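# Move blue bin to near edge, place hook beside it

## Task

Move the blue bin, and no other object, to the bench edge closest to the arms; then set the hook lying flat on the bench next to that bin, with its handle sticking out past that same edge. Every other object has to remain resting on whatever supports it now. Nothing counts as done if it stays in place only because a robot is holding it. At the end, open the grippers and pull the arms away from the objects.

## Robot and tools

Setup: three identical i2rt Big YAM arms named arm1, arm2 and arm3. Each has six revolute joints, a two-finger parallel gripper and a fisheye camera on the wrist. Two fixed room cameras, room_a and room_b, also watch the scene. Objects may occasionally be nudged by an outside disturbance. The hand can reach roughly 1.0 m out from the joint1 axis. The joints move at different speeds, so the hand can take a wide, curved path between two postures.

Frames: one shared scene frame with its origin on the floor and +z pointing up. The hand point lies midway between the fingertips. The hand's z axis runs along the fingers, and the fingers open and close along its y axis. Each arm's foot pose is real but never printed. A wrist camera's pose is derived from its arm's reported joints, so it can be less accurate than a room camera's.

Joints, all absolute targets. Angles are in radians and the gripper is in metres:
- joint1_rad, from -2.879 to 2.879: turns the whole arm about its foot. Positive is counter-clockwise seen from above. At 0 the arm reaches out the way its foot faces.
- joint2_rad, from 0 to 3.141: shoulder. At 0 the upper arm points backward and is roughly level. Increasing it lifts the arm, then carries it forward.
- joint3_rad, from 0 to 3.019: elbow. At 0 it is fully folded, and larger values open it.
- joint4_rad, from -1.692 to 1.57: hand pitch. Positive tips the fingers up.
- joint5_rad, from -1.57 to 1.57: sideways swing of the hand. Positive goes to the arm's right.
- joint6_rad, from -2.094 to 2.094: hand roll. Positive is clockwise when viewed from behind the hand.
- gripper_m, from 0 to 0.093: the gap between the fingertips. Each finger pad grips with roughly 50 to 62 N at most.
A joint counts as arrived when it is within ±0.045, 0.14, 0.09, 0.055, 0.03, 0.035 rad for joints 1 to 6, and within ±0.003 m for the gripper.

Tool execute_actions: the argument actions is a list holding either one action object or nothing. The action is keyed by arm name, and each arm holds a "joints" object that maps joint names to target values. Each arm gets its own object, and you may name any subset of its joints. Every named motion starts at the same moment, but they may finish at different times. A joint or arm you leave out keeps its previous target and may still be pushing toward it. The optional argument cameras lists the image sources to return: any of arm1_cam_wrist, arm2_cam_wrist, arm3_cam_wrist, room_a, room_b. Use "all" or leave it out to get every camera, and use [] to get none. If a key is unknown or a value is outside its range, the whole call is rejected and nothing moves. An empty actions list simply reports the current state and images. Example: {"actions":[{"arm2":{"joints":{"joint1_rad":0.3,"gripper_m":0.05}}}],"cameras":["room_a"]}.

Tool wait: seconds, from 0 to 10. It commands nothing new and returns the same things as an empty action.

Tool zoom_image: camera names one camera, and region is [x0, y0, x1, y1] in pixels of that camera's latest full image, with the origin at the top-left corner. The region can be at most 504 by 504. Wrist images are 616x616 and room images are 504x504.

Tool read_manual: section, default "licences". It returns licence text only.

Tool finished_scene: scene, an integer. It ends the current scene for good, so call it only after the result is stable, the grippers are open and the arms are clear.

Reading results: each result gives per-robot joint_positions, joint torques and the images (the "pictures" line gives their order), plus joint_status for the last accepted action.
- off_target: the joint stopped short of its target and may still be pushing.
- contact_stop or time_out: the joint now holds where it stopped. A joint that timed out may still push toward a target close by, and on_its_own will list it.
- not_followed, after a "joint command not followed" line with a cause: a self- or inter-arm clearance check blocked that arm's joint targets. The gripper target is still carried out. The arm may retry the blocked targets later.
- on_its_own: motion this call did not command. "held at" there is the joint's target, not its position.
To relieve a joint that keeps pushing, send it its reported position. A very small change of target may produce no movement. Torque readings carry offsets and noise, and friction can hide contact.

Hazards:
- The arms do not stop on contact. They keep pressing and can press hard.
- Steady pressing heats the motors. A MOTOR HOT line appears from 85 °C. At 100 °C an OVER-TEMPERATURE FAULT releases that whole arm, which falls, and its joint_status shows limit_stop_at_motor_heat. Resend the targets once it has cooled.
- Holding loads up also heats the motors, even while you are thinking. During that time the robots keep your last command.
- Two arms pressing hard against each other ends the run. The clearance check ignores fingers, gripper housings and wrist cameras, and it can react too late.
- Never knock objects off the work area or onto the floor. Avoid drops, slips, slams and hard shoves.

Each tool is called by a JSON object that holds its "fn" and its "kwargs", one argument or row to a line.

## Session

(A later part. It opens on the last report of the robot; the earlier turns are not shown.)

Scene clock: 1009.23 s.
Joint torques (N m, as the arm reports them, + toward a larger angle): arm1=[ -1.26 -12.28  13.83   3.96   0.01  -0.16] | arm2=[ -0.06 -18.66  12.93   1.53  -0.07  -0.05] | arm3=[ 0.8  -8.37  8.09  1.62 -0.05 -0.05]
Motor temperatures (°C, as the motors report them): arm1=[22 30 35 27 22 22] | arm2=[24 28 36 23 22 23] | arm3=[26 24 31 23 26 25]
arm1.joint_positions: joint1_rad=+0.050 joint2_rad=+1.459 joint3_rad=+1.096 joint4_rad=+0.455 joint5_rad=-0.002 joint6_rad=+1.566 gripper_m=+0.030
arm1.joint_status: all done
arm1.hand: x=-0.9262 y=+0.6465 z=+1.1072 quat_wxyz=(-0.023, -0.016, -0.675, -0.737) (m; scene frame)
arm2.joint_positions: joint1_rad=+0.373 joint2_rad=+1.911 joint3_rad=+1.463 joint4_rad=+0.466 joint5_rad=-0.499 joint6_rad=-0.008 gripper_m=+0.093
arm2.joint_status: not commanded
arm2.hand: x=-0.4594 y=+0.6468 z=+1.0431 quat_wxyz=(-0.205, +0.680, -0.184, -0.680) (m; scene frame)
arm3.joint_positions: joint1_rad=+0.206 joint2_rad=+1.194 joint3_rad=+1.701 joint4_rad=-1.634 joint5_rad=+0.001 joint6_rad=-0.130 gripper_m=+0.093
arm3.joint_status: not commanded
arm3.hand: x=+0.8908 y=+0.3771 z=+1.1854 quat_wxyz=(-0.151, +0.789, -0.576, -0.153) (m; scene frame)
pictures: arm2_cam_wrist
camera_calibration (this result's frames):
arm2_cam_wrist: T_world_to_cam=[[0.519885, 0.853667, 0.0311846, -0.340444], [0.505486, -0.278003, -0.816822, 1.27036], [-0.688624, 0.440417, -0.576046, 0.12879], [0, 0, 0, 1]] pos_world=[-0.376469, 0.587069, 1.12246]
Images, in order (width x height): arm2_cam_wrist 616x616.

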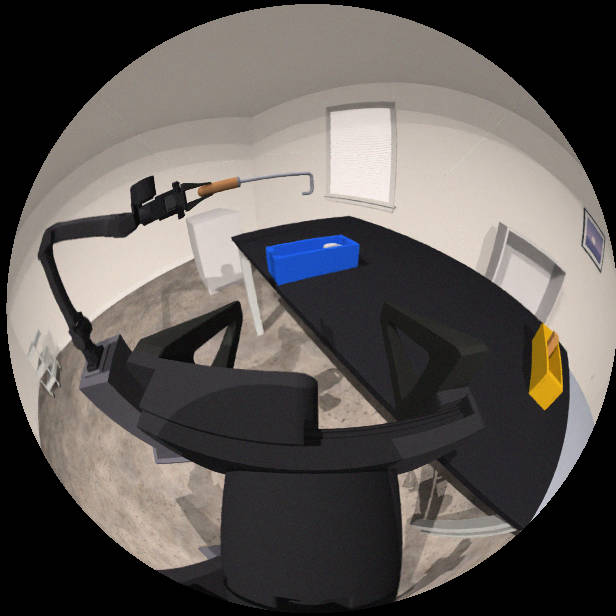

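{"fn": "execute_actions", "kwargs": {
  "actions": [
    {"arm1": {"joints": {"joint1_rad": -0.107, "joint2_rad": 2.08, "joint3_rad": 1.38, "joint4_rad": 0.885}}}
  ],
  "cameras": ["arm1_cam_wrist", "arm2_cam_wrist", "room_a"]
}}

Scene clock: 1015.23 s.
Joint torques (N m, as the arm reports them, + toward a larger angle): arm1=[  0.08 -21.     9.67   3.01  -0.11  -0.17] | arm2=[ -0.05 -18.1   13.06   1.36  -0.05   0.02] | arm3=[ 0.66 -8.5   8.04  1.61 -0.07 -0.04]
Motor temperatures (°C, as the motors report them): arm1=[22 30 37 27 22 22] | arm2=[24 28 36 23 22 23] | arm3=[26 24 31 23 26 25]
arm1.joint_positions: joint1_rad=-0.117 joint2_rad=+2.114 joint3_rad=+1.340 joint4_rad=+0.860 joint5_rad=+0.002 joint6_rad=+1.568 gripper_m=+0.030
arm1.joint_status: all done
arm1.hand: x=-0.7860 y=+0.7715 z=+0.8789 quat_wxyz=(-0.085, -0.075, -0.673, -0.731) (m; scene frame)
arm2.joint_positions: joint1_rad=+0.373 joint2_rad=+1.911 joint3_rad=+1.463 joint4_rad=+0.466 joint5_rad=-0.499 joint6_rad=-0.008 gripper_m=+0.093
arm2.joint_status: not commanded
arm2.hand: x=-0.4594 y=+0.6468 z=+1.0431 quat_wxyz=(-0.205, +0.680, -0.184, -0.680) (m; scene frame)
arm3.joint_positions: joint1_rad=+0.206 joint2_rad=+1.194 joint3_rad=+1.701 joint4_rad=-1.634 joint5_rad=+0.001 joint6_rad=-0.130 gripper_m=+0.093
arm3.joint_status: not commanded
arm3.hand: x=+0.8908 y=+0.3771 z=+1.1854 quat_wxyz=(-0.151, +0.789, -0.576, -0.153) (m; scene frame)
pictures: arm1_cam_wrist, arm2_cam_wrist, room_a
camera_calibration (this result's frames):
arm1_cam_wrist: T_world_to_cam=[[0.0240552, 0.0713606, -0.99716, 0.839425], [-0.920461, -0.38763, -0.0499453, -0.377552], [-0.390094, 0.919049, 0.0563601, -0.942535], [0, 0, 0, 1]] pos_world=[-0.735391, 0.659984, 0.871306]
arm2_cam_wrist: T_world_to_cam=[[0.519885, 0.853667, 0.0311846, -0.340444], [0.505486, -0.278003, -0.816822, 1.27036], [-0.688624, 0.440417, -0.576046, 0.12879], [0, 0, 0, 1]] pos_world=[-0.376469, 0.587069, 1.12246]
Images, in order (width x height): arm1_cam_wrist 616x616, arm2_cam_wrist 616x616, room_a 504x504.

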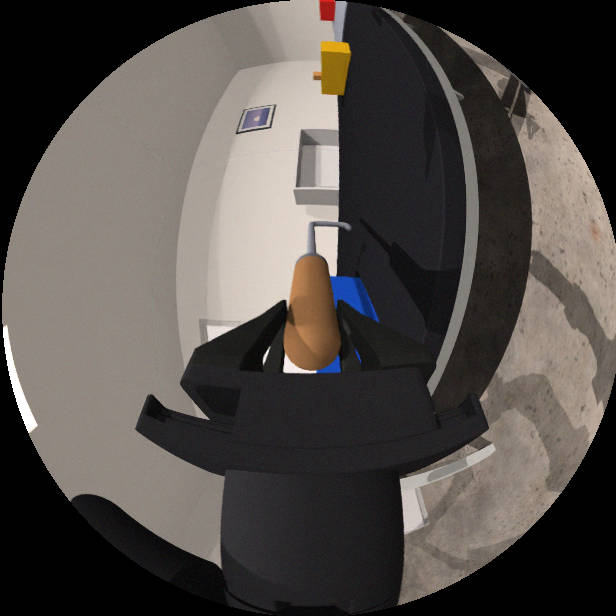

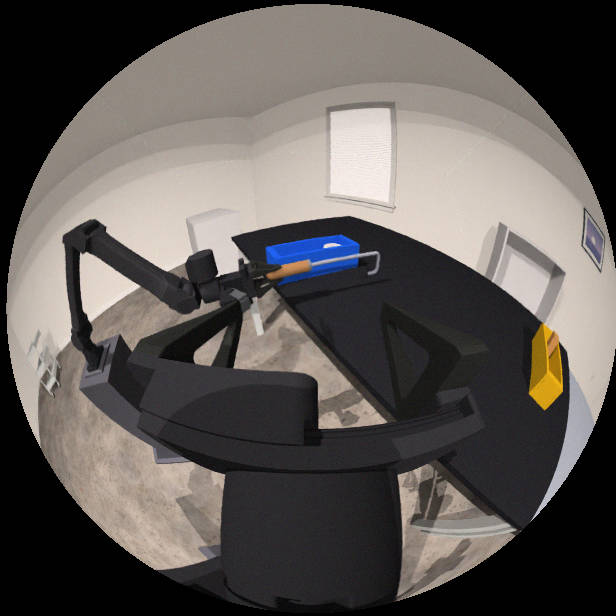

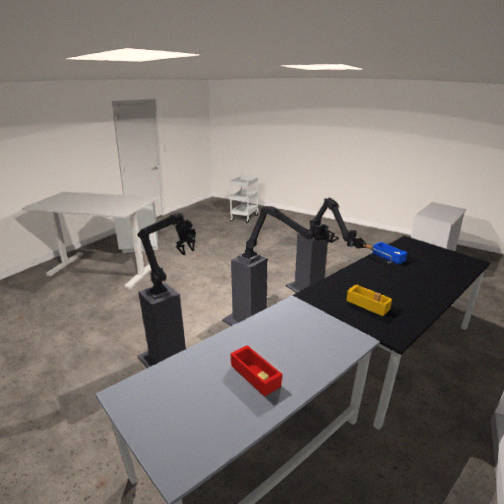

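{"fn": "execute_actions", "kwargs": {
  "actions": [
    {"arm1": {"joints": {"joint2_rad": 2.115, "joint4_rad": 0.82, "joint6_rad": 0.0}}}
  ],
  "cameras": ["arm1_cam_wrist", "arm2_cam_wrist", "room_a"]
}}

Scene clock: 1037.80 s.
Joint torques (N m, as the arm reports them, + toward a larger angle): arm1=[  0.14 -18.74   9.6    2.58   0.08  -0.16] | arm2=[  0.34 -19.21  12.99   1.5   -0.05  -0.01] | arm3=[ 0.5  -8.54  8.05  1.71 -0.05 -0.04]
Motor temperatures (°C, as the motors report them): arm1=[22 31 36 27 22 22] | arm2=[24 28 36 23 22 23] | arm3=[26 24 31 23 26 25]
arm1.joint_positions: joint1_rad=-0.114 joint2_rad=+2.123 joint3_rad=+1.340 joint4_rad=+0.806 joint5_rad=-0.003 joint6_rad=+0.008 gripper_m=+0.030
arm1.joint_status: all done
arm1.hand: x=-0.7883 y=+0.7731 z=+0.8586 quat_wxyz=(-0.556, +0.437, -0.547, -0.448) (m; scene frame)
arm2.joint_positions: joint1_rad=+0.373 joint2_rad=+1.911 joint3_rad=+1.463 joint4_rad=+0.466 joint5_rad=-0.499 joint6_rad=-0.008 gripper_m=+0.093
arm2.joint_status: not commanded
arm2.hand: x=-0.4594 y=+0.6468 z=+1.0431 quat_wxyz=(-0.205, +0.680, -0.184, -0.680) (m; scene frame)
arm3.joint_positions: joint1_rad=+0.206 joint2_rad=+1.194 joint3_rad=+1.701 joint4_rad=-1.634 joint5_rad=+0.001 joint6_rad=-0.130 gripper_m=+0.093
arm3.joint_status: not commanded
arm3.hand: x=+0.8908 y=+0.3771 z=+1.1854 quat_wxyz=(-0.151, +0.789, -0.576, -0.153) (m; scene frame)
pictures: arm1_cam_wrist, arm2_cam_wrist, room_a
camera_calibration (this result's frames):
arm1_cam_wrist: T_world_to_cam=[[0.97465, -0.223713, -0.00303512, 0.943048], [-0.130059, -0.555489, -0.82129, 1.03503], [0.182047, 0.800865, -0.570503, 0.136846], [0, 0, 0, 1]] pos_world=[-0.80944, 0.676322, 0.930989]
arm2_cam_wrist: T_world_to_cam=[[0.519885, 0.853667, 0.0311846, -0.340444], [0.505486, -0.278003, -0.816822, 1.27036], [-0.688624, 0.440417, -0.576046, 0.12879], [0, 0, 0, 1]] pos_world=[-0.376469, 0.587069, 1.12246]
Images, in order (width x height): arm1_cam_wrist 616x616, arm2_cam_wrist 616x616, room_a 504x504.

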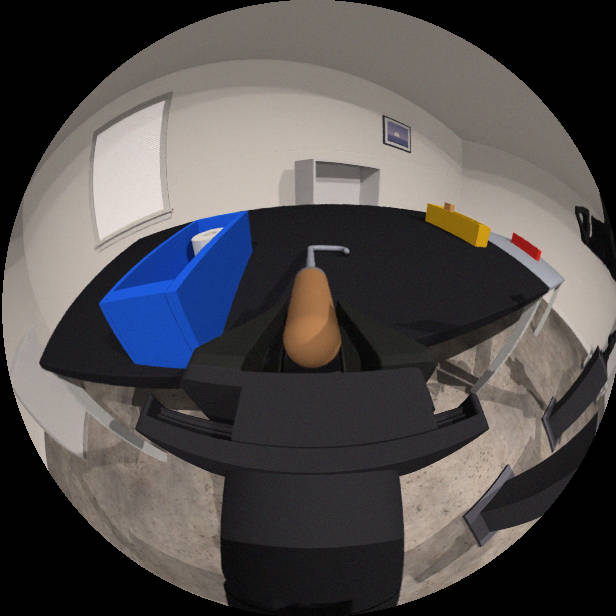

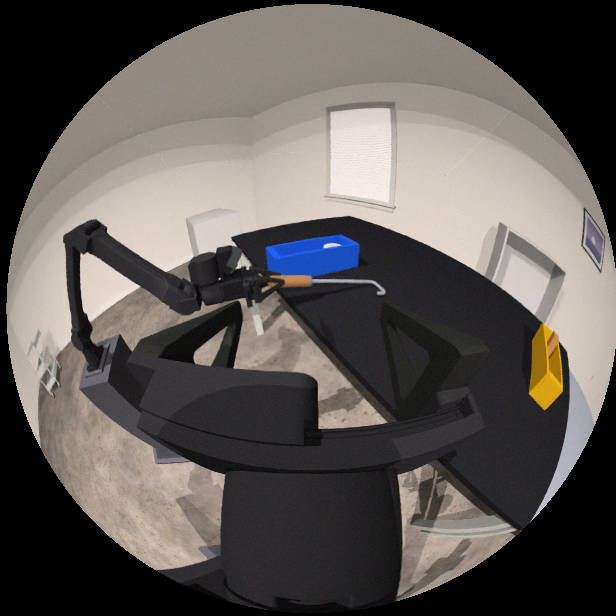

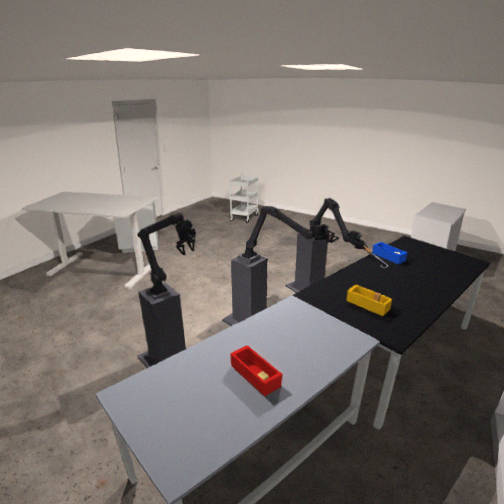

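{"fn": "execute_actions", "kwargs": {
  "actions": [
    {"arm1": {"joints": {"joint2_rad": 2.17}}}
  ],
  "cameras": ["arm1_cam_wrist", "arm2_cam_wrist"]
}}

Scene clock: 1043.13 s.
Joint torques (N m, as the arm reports them, + toward a larger angle): arm1=[  0.14 -17.53   9.28   2.58   0.08  -0.07] | arm2=[  0.15 -18.81  12.8    1.22  -0.04   0.02] | arm3=[ 0.62 -8.5   8.08  1.66 -0.07 -0.05]
Motor temperatures (°C, as the motors report them): arm1=[22 31 36 27 22 22] | arm2=[24 28 36 23 22 23] | arm3=[26 24 31 23 26 25]
arm1.joint_positions: joint1_rad=-0.114 joint2_rad=+2.162 joint3_rad=+1.340 joint4_rad=+0.806 joint5_rad=-0.003 joint6_rad=-0.002 gripper_m=+0.030
arm1.joint_status: all done
arm1.hand: x=-0.7882 y=+0.7733 z=+0.8290 quat_wxyz=(-0.547, +0.448, -0.556, -0.437) (m; scene frame)
arm2.joint_positions: joint1_rad=+0.373 joint2_rad=+1.911 joint3_rad=+1.463 joint4_rad=+0.466 joint5_rad=-0.499 joint6_rad=-0.008 gripper_m=+0.093
arm2.joint_status: not commanded
arm2.hand: x=-0.4594 y=+0.6468 z=+1.0431 quat_wxyz=(-0.205, +0.680, -0.184, -0.680) (m; scene frame)
arm3.joint_positions: joint1_rad=+0.206 joint2_rad=+1.194 joint3_rad=+1.701 joint4_rad=-1.634 joint5_rad=+0.001 joint6_rad=-0.130 gripper_m=+0.093
arm3.joint_status: not commanded
arm3.hand: x=+0.8908 y=+0.3771 z=+1.1854 quat_wxyz=(-0.151, +0.789, -0.576, -0.153) (m; scene frame)
pictures: arm1_cam_wrist, arm2_cam_wrist
camera_calibration (this result's frames):
arm1_cam_wrist: T_world_to_cam=[[0.974627, -0.223727, 0.00702533, 0.934537], [-0.129073, -0.58737, -0.79896, 1.01782], [0.182875, 0.77778, -0.601344, 0.16393], [0, 0, 0, 1]] pos_world=[-0.80943, 0.679419, 0.905213]
arm2_cam_wrist: T_world_to_cam=[[0.519885, 0.853667, 0.0311846, -0.340444], [0.505486, -0.278003, -0.816822, 1.27036], [-0.688624, 0.440417, -0.576046, 0.12879], [0, 0, 0, 1]] pos_world=[-0.376469, 0.587069, 1.12246]
Images, in order (width x height): arm1_cam_wrist 616x616, arm2_cam_wrist 616x616.

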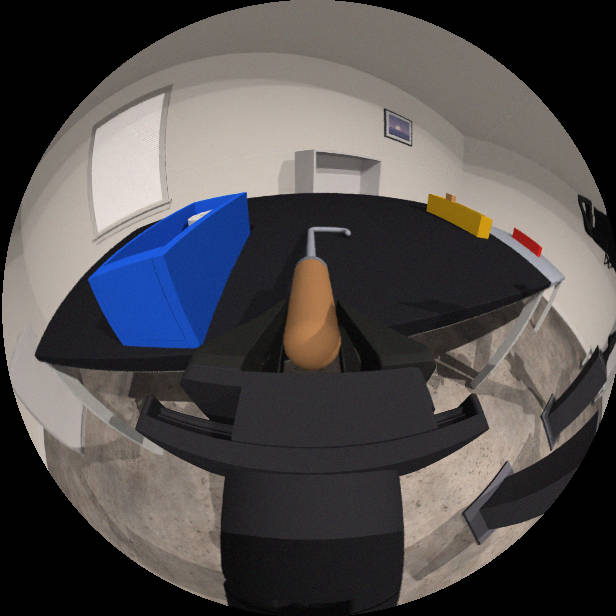

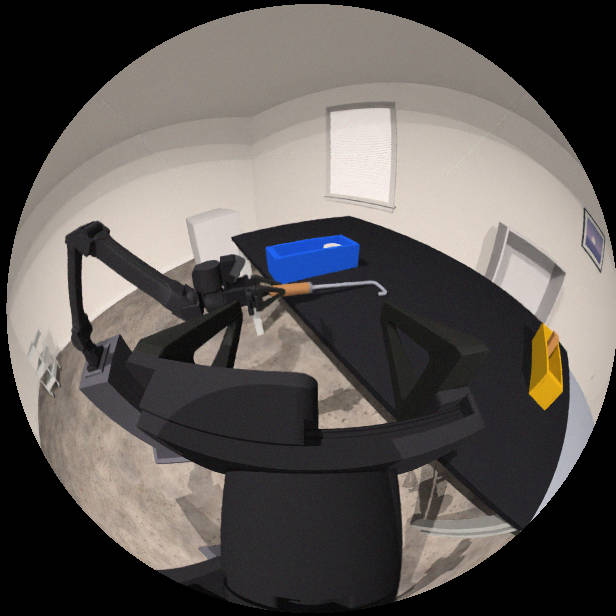

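{"fn": "zoom_image", "kwargs": {
  "camera": "arm2_cam_wrist",
  "region": [220, 240, 400, 330]
}}

Region (220, 240, 400, 330) of arm2_cam_wrist's 616x616 image, scaled by 2.800, with more detail than that image has.

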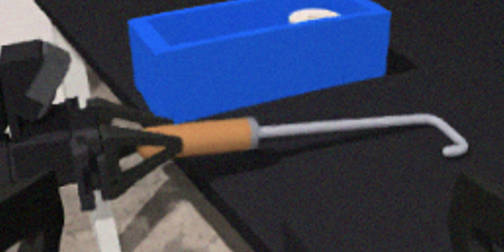

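{"fn": "execute_actions", "kwargs": {
  "actions": [
    {"arm1": {"joints": {"joint2_rad": 2.2}}}
  ],
  "cameras": ["arm1_cam_wrist", "arm2_cam_wrist"]
}}

Scene clock: 1053.53 s.
Joint torques (N m, as the arm reports them, + toward a larger angle): arm1=[  0.17 -17.14   9.1    2.55   0.07  -0.09] | arm2=[  0.01 -19.2   12.96   1.4   -0.08   0.  ] | arm3=[ 0.72 -8.33  8.07  1.69 -0.06 -0.03]
Motor temperatures (°C, as the motors report them): arm1=[22 31 36 27 22 22] | arm2=[24 28 36 23 22 23] | arm3=[26 24 31 23 26 25]
arm1.joint_positions: joint1_rad=-0.114 joint2_rad=+2.183 joint3_rad=+1.340 joint4_rad=+0.807 joint5_rad=-0.003 joint6_rad=-0.002 gripper_m=+0.030
arm1.joint_status: all done
arm1.hand: x=-0.7883 y=+0.7729 z=+0.8131 quat_wxyz=(-0.542, +0.452, -0.561, -0.432) (m; scene frame)
arm2.joint_positions: joint1_rad=+0.373 joint2_rad=+1.911 joint3_rad=+1.463 joint4_rad=+0.466 joint5_rad=-0.499 joint6_rad=-0.008 gripper_m=+0.093
arm2.joint_status: not commanded
arm2.hand: x=-0.4594 y=+0.6468 z=+1.0431 quat_wxyz=(-0.205, +0.680, -0.184, -0.680) (m; scene frame)
arm3.joint_positions: joint1_rad=+0.206 joint2_rad=+1.194 joint3_rad=+1.701 joint4_rad=-1.634 joint5_rad=+0.001 joint6_rad=-0.130 gripper_m=+0.093
arm3.joint_status: not commanded
arm3.hand: x=+0.8908 y=+0.3771 z=+1.1854 quat_wxyz=(-0.151, +0.789, -0.576, -0.153) (m; scene frame)
pictures: arm1_cam_wrist, arm2_cam_wrist
camera_calibration (this result's frames):
arm1_cam_wrist: T_world_to_cam=[[0.974647, -0.223624, 0.00747889, 0.934175], [-0.132263, -0.602774, -0.786873, 1.00443], [0.180472, 0.765934, -0.617069, 0.174682], [0, 0, 0, 1]] pos_world=[-0.809167, 0.680555, 0.891165]
arm2_cam_wrist: T_world_to_cam=[[0.519885, 0.853667, 0.0311846, -0.340444], [0.505486, -0.278003, -0.816822, 1.27036], [-0.688624, 0.440417, -0.576046, 0.12879], [0, 0, 0, 1]] pos_world=[-0.376469, 0.587069, 1.12246]
Images, in order (width x height): arm1_cam_wrist 616x616, arm2_cam_wrist 616x616.

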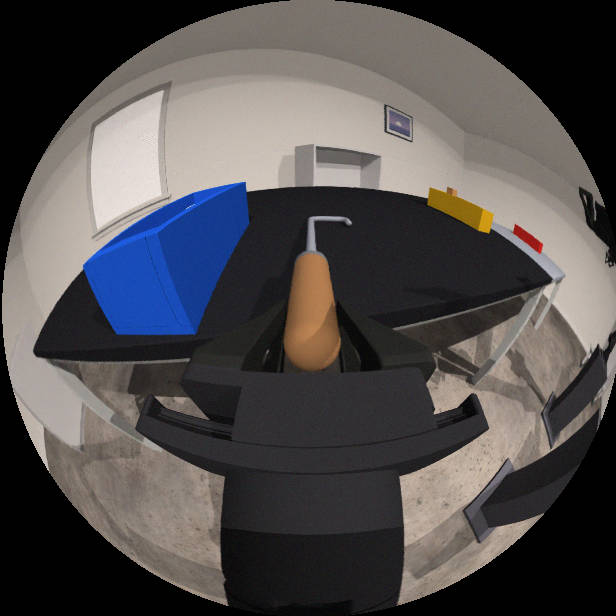

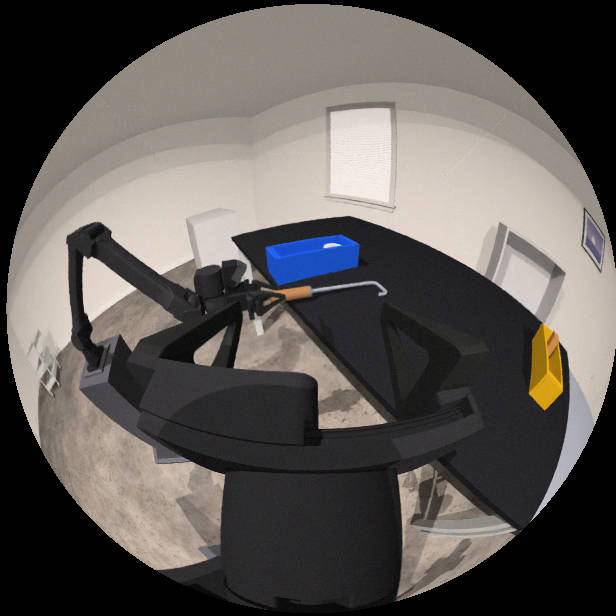

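{"fn": "execute_actions", "kwargs": {
  "actions": [
    {"arm1": {"joints": {"gripper_m": 0.065}}}
  ],
  "cameras": ["arm1_cam_wrist", "arm2_cam_wrist"]
}}

Scene clock: 1057.97 s.
Joint torques (N m, as the arm reports them, + toward a larger angle): arm1=[ -0.22 -17.2    9.27   2.47   0.04  -0.06] | arm2=[  0.37 -18.07  12.75   1.51  -0.12  -0.04] | arm3=[ 0.6  -8.49  8.06  1.69 -0.07 -0.05]
Motor temperatures (°C, as the motors report them): arm1=[22 31 36 27 22 22] | arm2=[24 28 36 23 22 23] | arm3=[26 24 31 23 26 25]
arm1.joint_positions: joint1_rad=-0.114 joint2_rad=+2.183 joint3_rad=+1.340 joint4_rad=+0.807 joint5_rad=-0.003 joint6_rad=-0.002 gripper_m=+0.065
arm1.joint_status: all done
arm1.hand: x=-0.7883 y=+0.7729 z=+0.8131 quat_wxyz=(-0.542, +0.452, -0.561, -0.432) (m; scene frame)
arm2.joint_positions: joint1_rad=+0.373 joint2_rad=+1.911 joint3_rad=+1.463 joint4_rad=+0.466 joint5_rad=-0.499 joint6_rad=-0.008 gripper_m=+0.093
arm2.joint_status: not commanded
arm2.hand: x=-0.4594 y=+0.6468 z=+1.0431 quat_wxyz=(-0.205, +0.680, -0.184, -0.680) (m; scene frame)
arm3.joint_positions: joint1_rad=+0.206 joint2_rad=+1.194 joint3_rad=+1.701 joint4_rad=-1.634 joint5_rad=+0.001 joint6_rad=-0.130 gripper_m=+0.093
arm3.joint_status: not commanded
arm3.hand: x=+0.8908 y=+0.3771 z=+1.1854 quat_wxyz=(-0.151, +0.789, -0.576, -0.153) (m; scene frame)
pictures: arm1_cam_wrist, arm2_cam_wrist
camera_calibration (this result's frames):
arm1_cam_wrist: T_world_to_cam=[[0.974647, -0.223624, 0.00747889, 0.934175], [-0.132263, -0.602774, -0.786873, 1.00443], [0.180472, 0.765934, -0.617069, 0.174682], [0, 0, 0, 1]] pos_world=[-0.809167, 0.680555, 0.891165]
arm2_cam_wrist: T_world_to_cam=[[0.519885, 0.853667, 0.0311846, -0.340444], [0.505486, -0.278003, -0.816822, 1.27036], [-0.688624, 0.440417, -0.576046, 0.12879], [0, 0, 0, 1]] pos_world=[-0.376469, 0.587069, 1.12246]
Images, in order (width x height): arm1_cam_wrist 616x616, arm2_cam_wrist 616x616.

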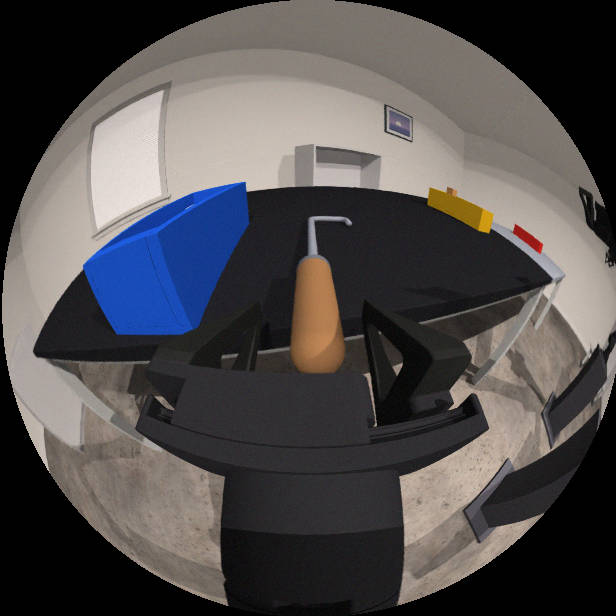

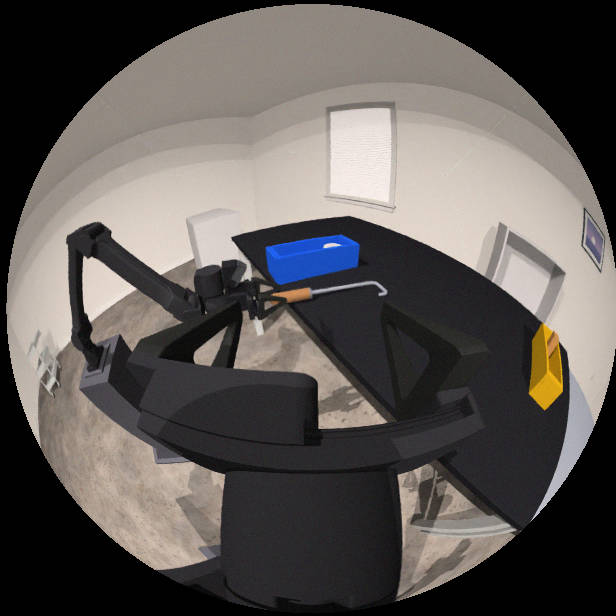

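{"fn": "execute_actions", "kwargs": {
  "actions": [
    {"arm1": {"joints": {"joint2_rad": 1.85, "joint3_rad": 1.15}}, "arm2": {"joints": {"joint2_rad": 1.6, "joint3_rad": 1.13}}}
  ]
}}

Scene clock: 1065.37 s.
Joint torques (N m, as the arm reports them, + toward a larger angle): arm1=[ -0.03 -14.07   6.61   2.06   0.05  -0.06] | arm2=[  0.69 -13.34  10.41   1.3   -0.05  -0.04] | arm3=[ 0.7  -8.5   8.07  1.61 -0.06 -0.04]
Motor temperatures (°C, as the motors report them): arm1=[22 31 36 27 22 22] | arm2=[24 28 36 23 22 23] | arm3=[26 24 31 23 26 25]
arm1.joint_positions: joint1_rad=-0.114 joint2_rad=+1.835 joint3_rad=+1.160 joint4_rad=+0.816 joint5_rad=-0.003 joint6_rad=-0.002 gripper_m=+0.065
arm1.joint_status: all done
arm1.hand: x=-0.8033 y=+0.7083 z=+0.9800 quat_wxyz=(-0.589, +0.412, -0.511, -0.470) (m; scene frame)
arm2.joint_positions: joint1_rad=+0.373 joint2_rad=+1.593 joint3_rad=+1.122 joint4_rad=+0.462 joint5_rad=-0.499 joint6_rad=-0.008 gripper_m=+0.093
arm2.joint_status: all done
arm2.hand: x=-0.4016 y=+0.5441 z=+1.0720 quat_wxyz=(-0.198, +0.687, -0.190, -0.673) (m; scene frame)
arm3.joint_positions: joint1_rad=+0.206 joint2_rad=+1.194 joint3_rad=+1.701 joint4_rad=-1.634 joint5_rad=+0.001 joint6_rad=-0.130 gripper_m=+0.093
arm3.joint_status: not commanded
arm3.hand: x=+0.8908 y=+0.3771 z=+1.1854 quat_wxyz=(-0.151, +0.789, -0.576, -0.153) (m; scene frame)
pictures: arm1_cam_wrist, arm2_cam_wrist, arm3_cam_wrist, room_a, room_b
camera_calibration (this result's frames):
arm1_cam_wrist: T_world_to_cam=[[0.974469, -0.224421, 0.00677095, 0.934223], [-0.0994788, -0.458594, -0.88306, 1.11329], [0.201282, 0.859841, -0.469211, 0.135211], [0, 0, 0, 1]] pos_world=[-0.826839, 0.603947, 1.04022]
arm2_cam_wrist: T_world_to_cam=[[0.51987, 0.854052, 0.0181991, -0.269991], [0.516052, -0.297006, -0.803416, 1.23642], [-0.680754, 0.427064, -0.59514, 0.261405], [0, 0, 0, 1]] pos_world=[-0.319747, 0.486176, 1.15385]
arm3_cam_wrist: T_world_to_cam=[[0.947236, 0.315009, 0.0592773, -1.03455], [0.299325, -0.935449, 0.187991, -0.132791], [0.11467, -0.160328, -0.98038, 1.24529], [0, 0, 0, 1]] pos_world=[0.876914, 0.401328, 1.30714]
Images, in order (width x height): arm1_cam_wrist 616x616, arm2_cam_wrist 616x616, arm3_cam_wrist 616x616, room_a 504x504, room_b 504x504.

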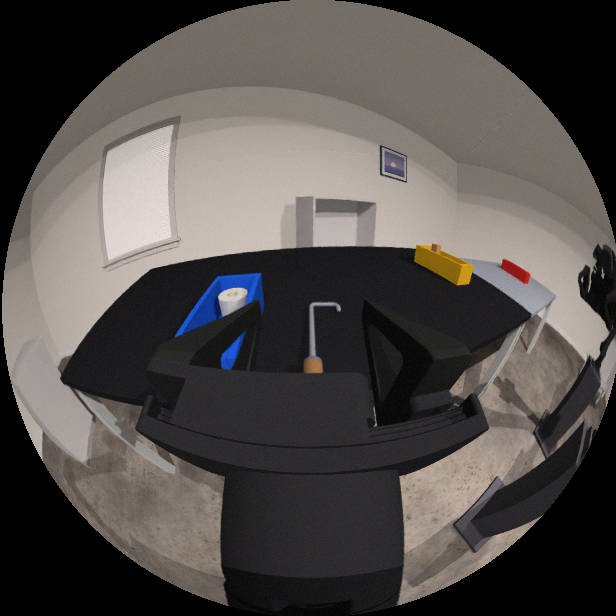

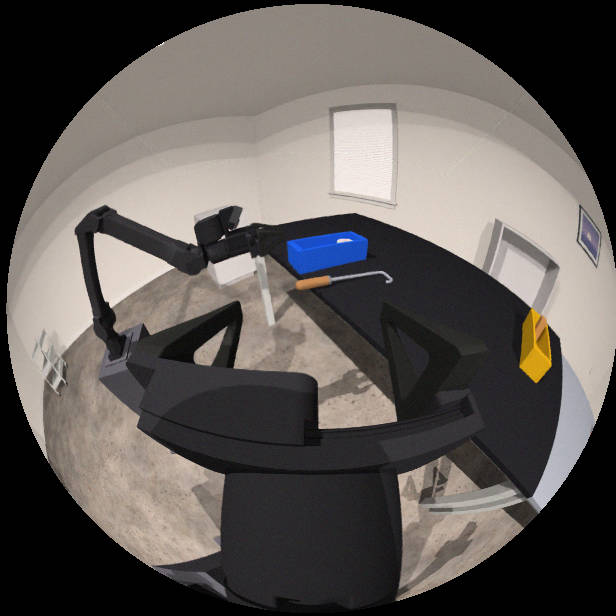

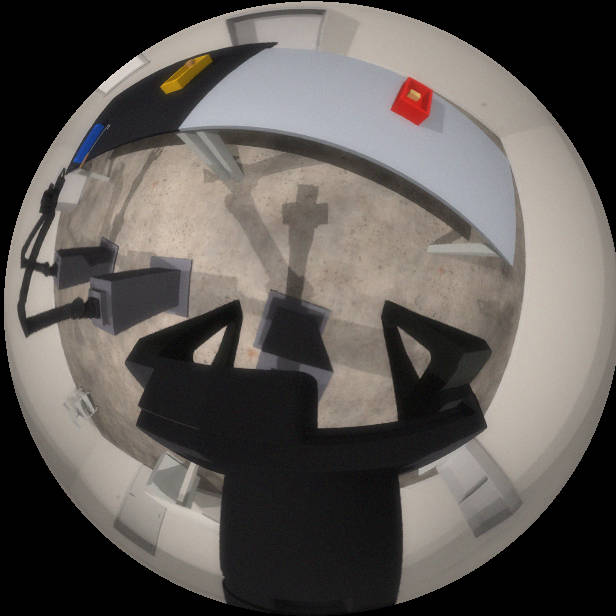

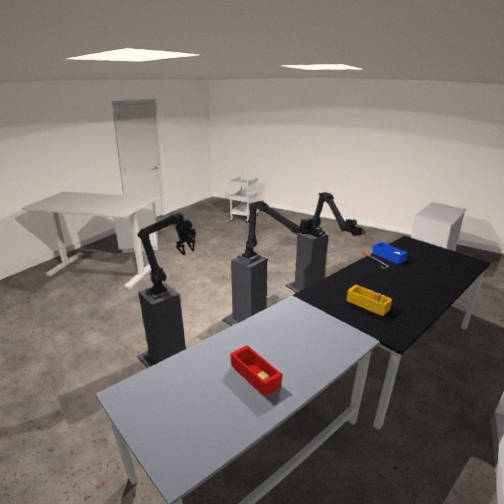

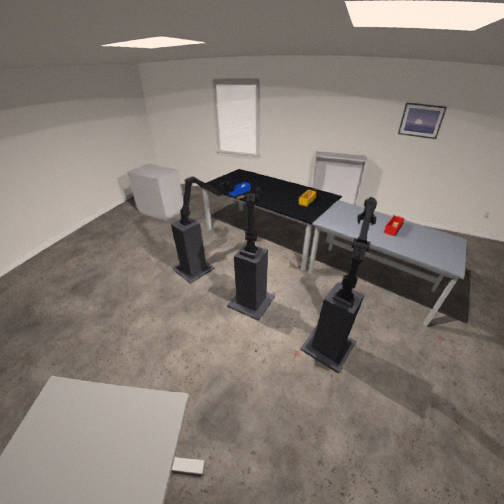

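{"fn": "zoom_image", "kwargs": {
  "camera": "arm2_cam_wrist",
  "region": [250, 215, 410, 325]
}}

{"fn": "zoom_image", "kwargs": {
  "camera": "room_a",
  "region": [320, 210, 440, 300]
}}

Region (250, 215, 410, 325) of arm2_cam_wrist's 616x616 image, scaled by 3.150, with more detail than that image has; it fills the top 346 rows of this view, and the rest is white.

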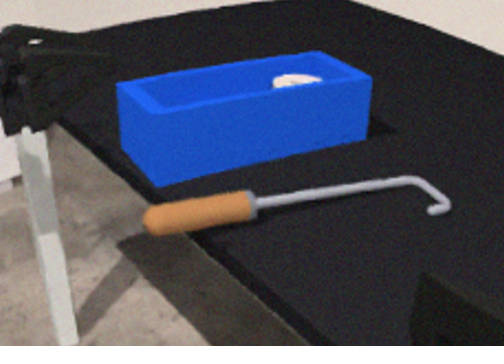

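Region (320, 210, 440, 300) of room_a's 504x504 image, scaled by 4.200, with more detail than that image has; it fills the top 378 rows of this view, and the rest is white.

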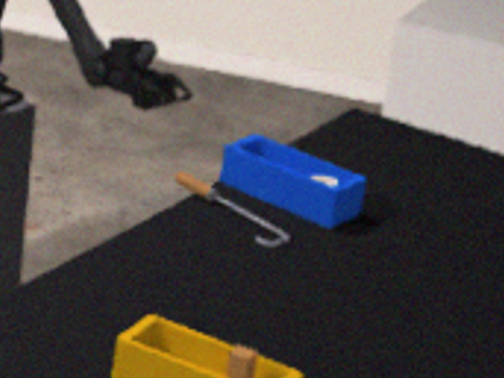

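{"fn": "finished_scene", "kwargs": {
  "scene": 2
}}

The scene is finished: the task was done.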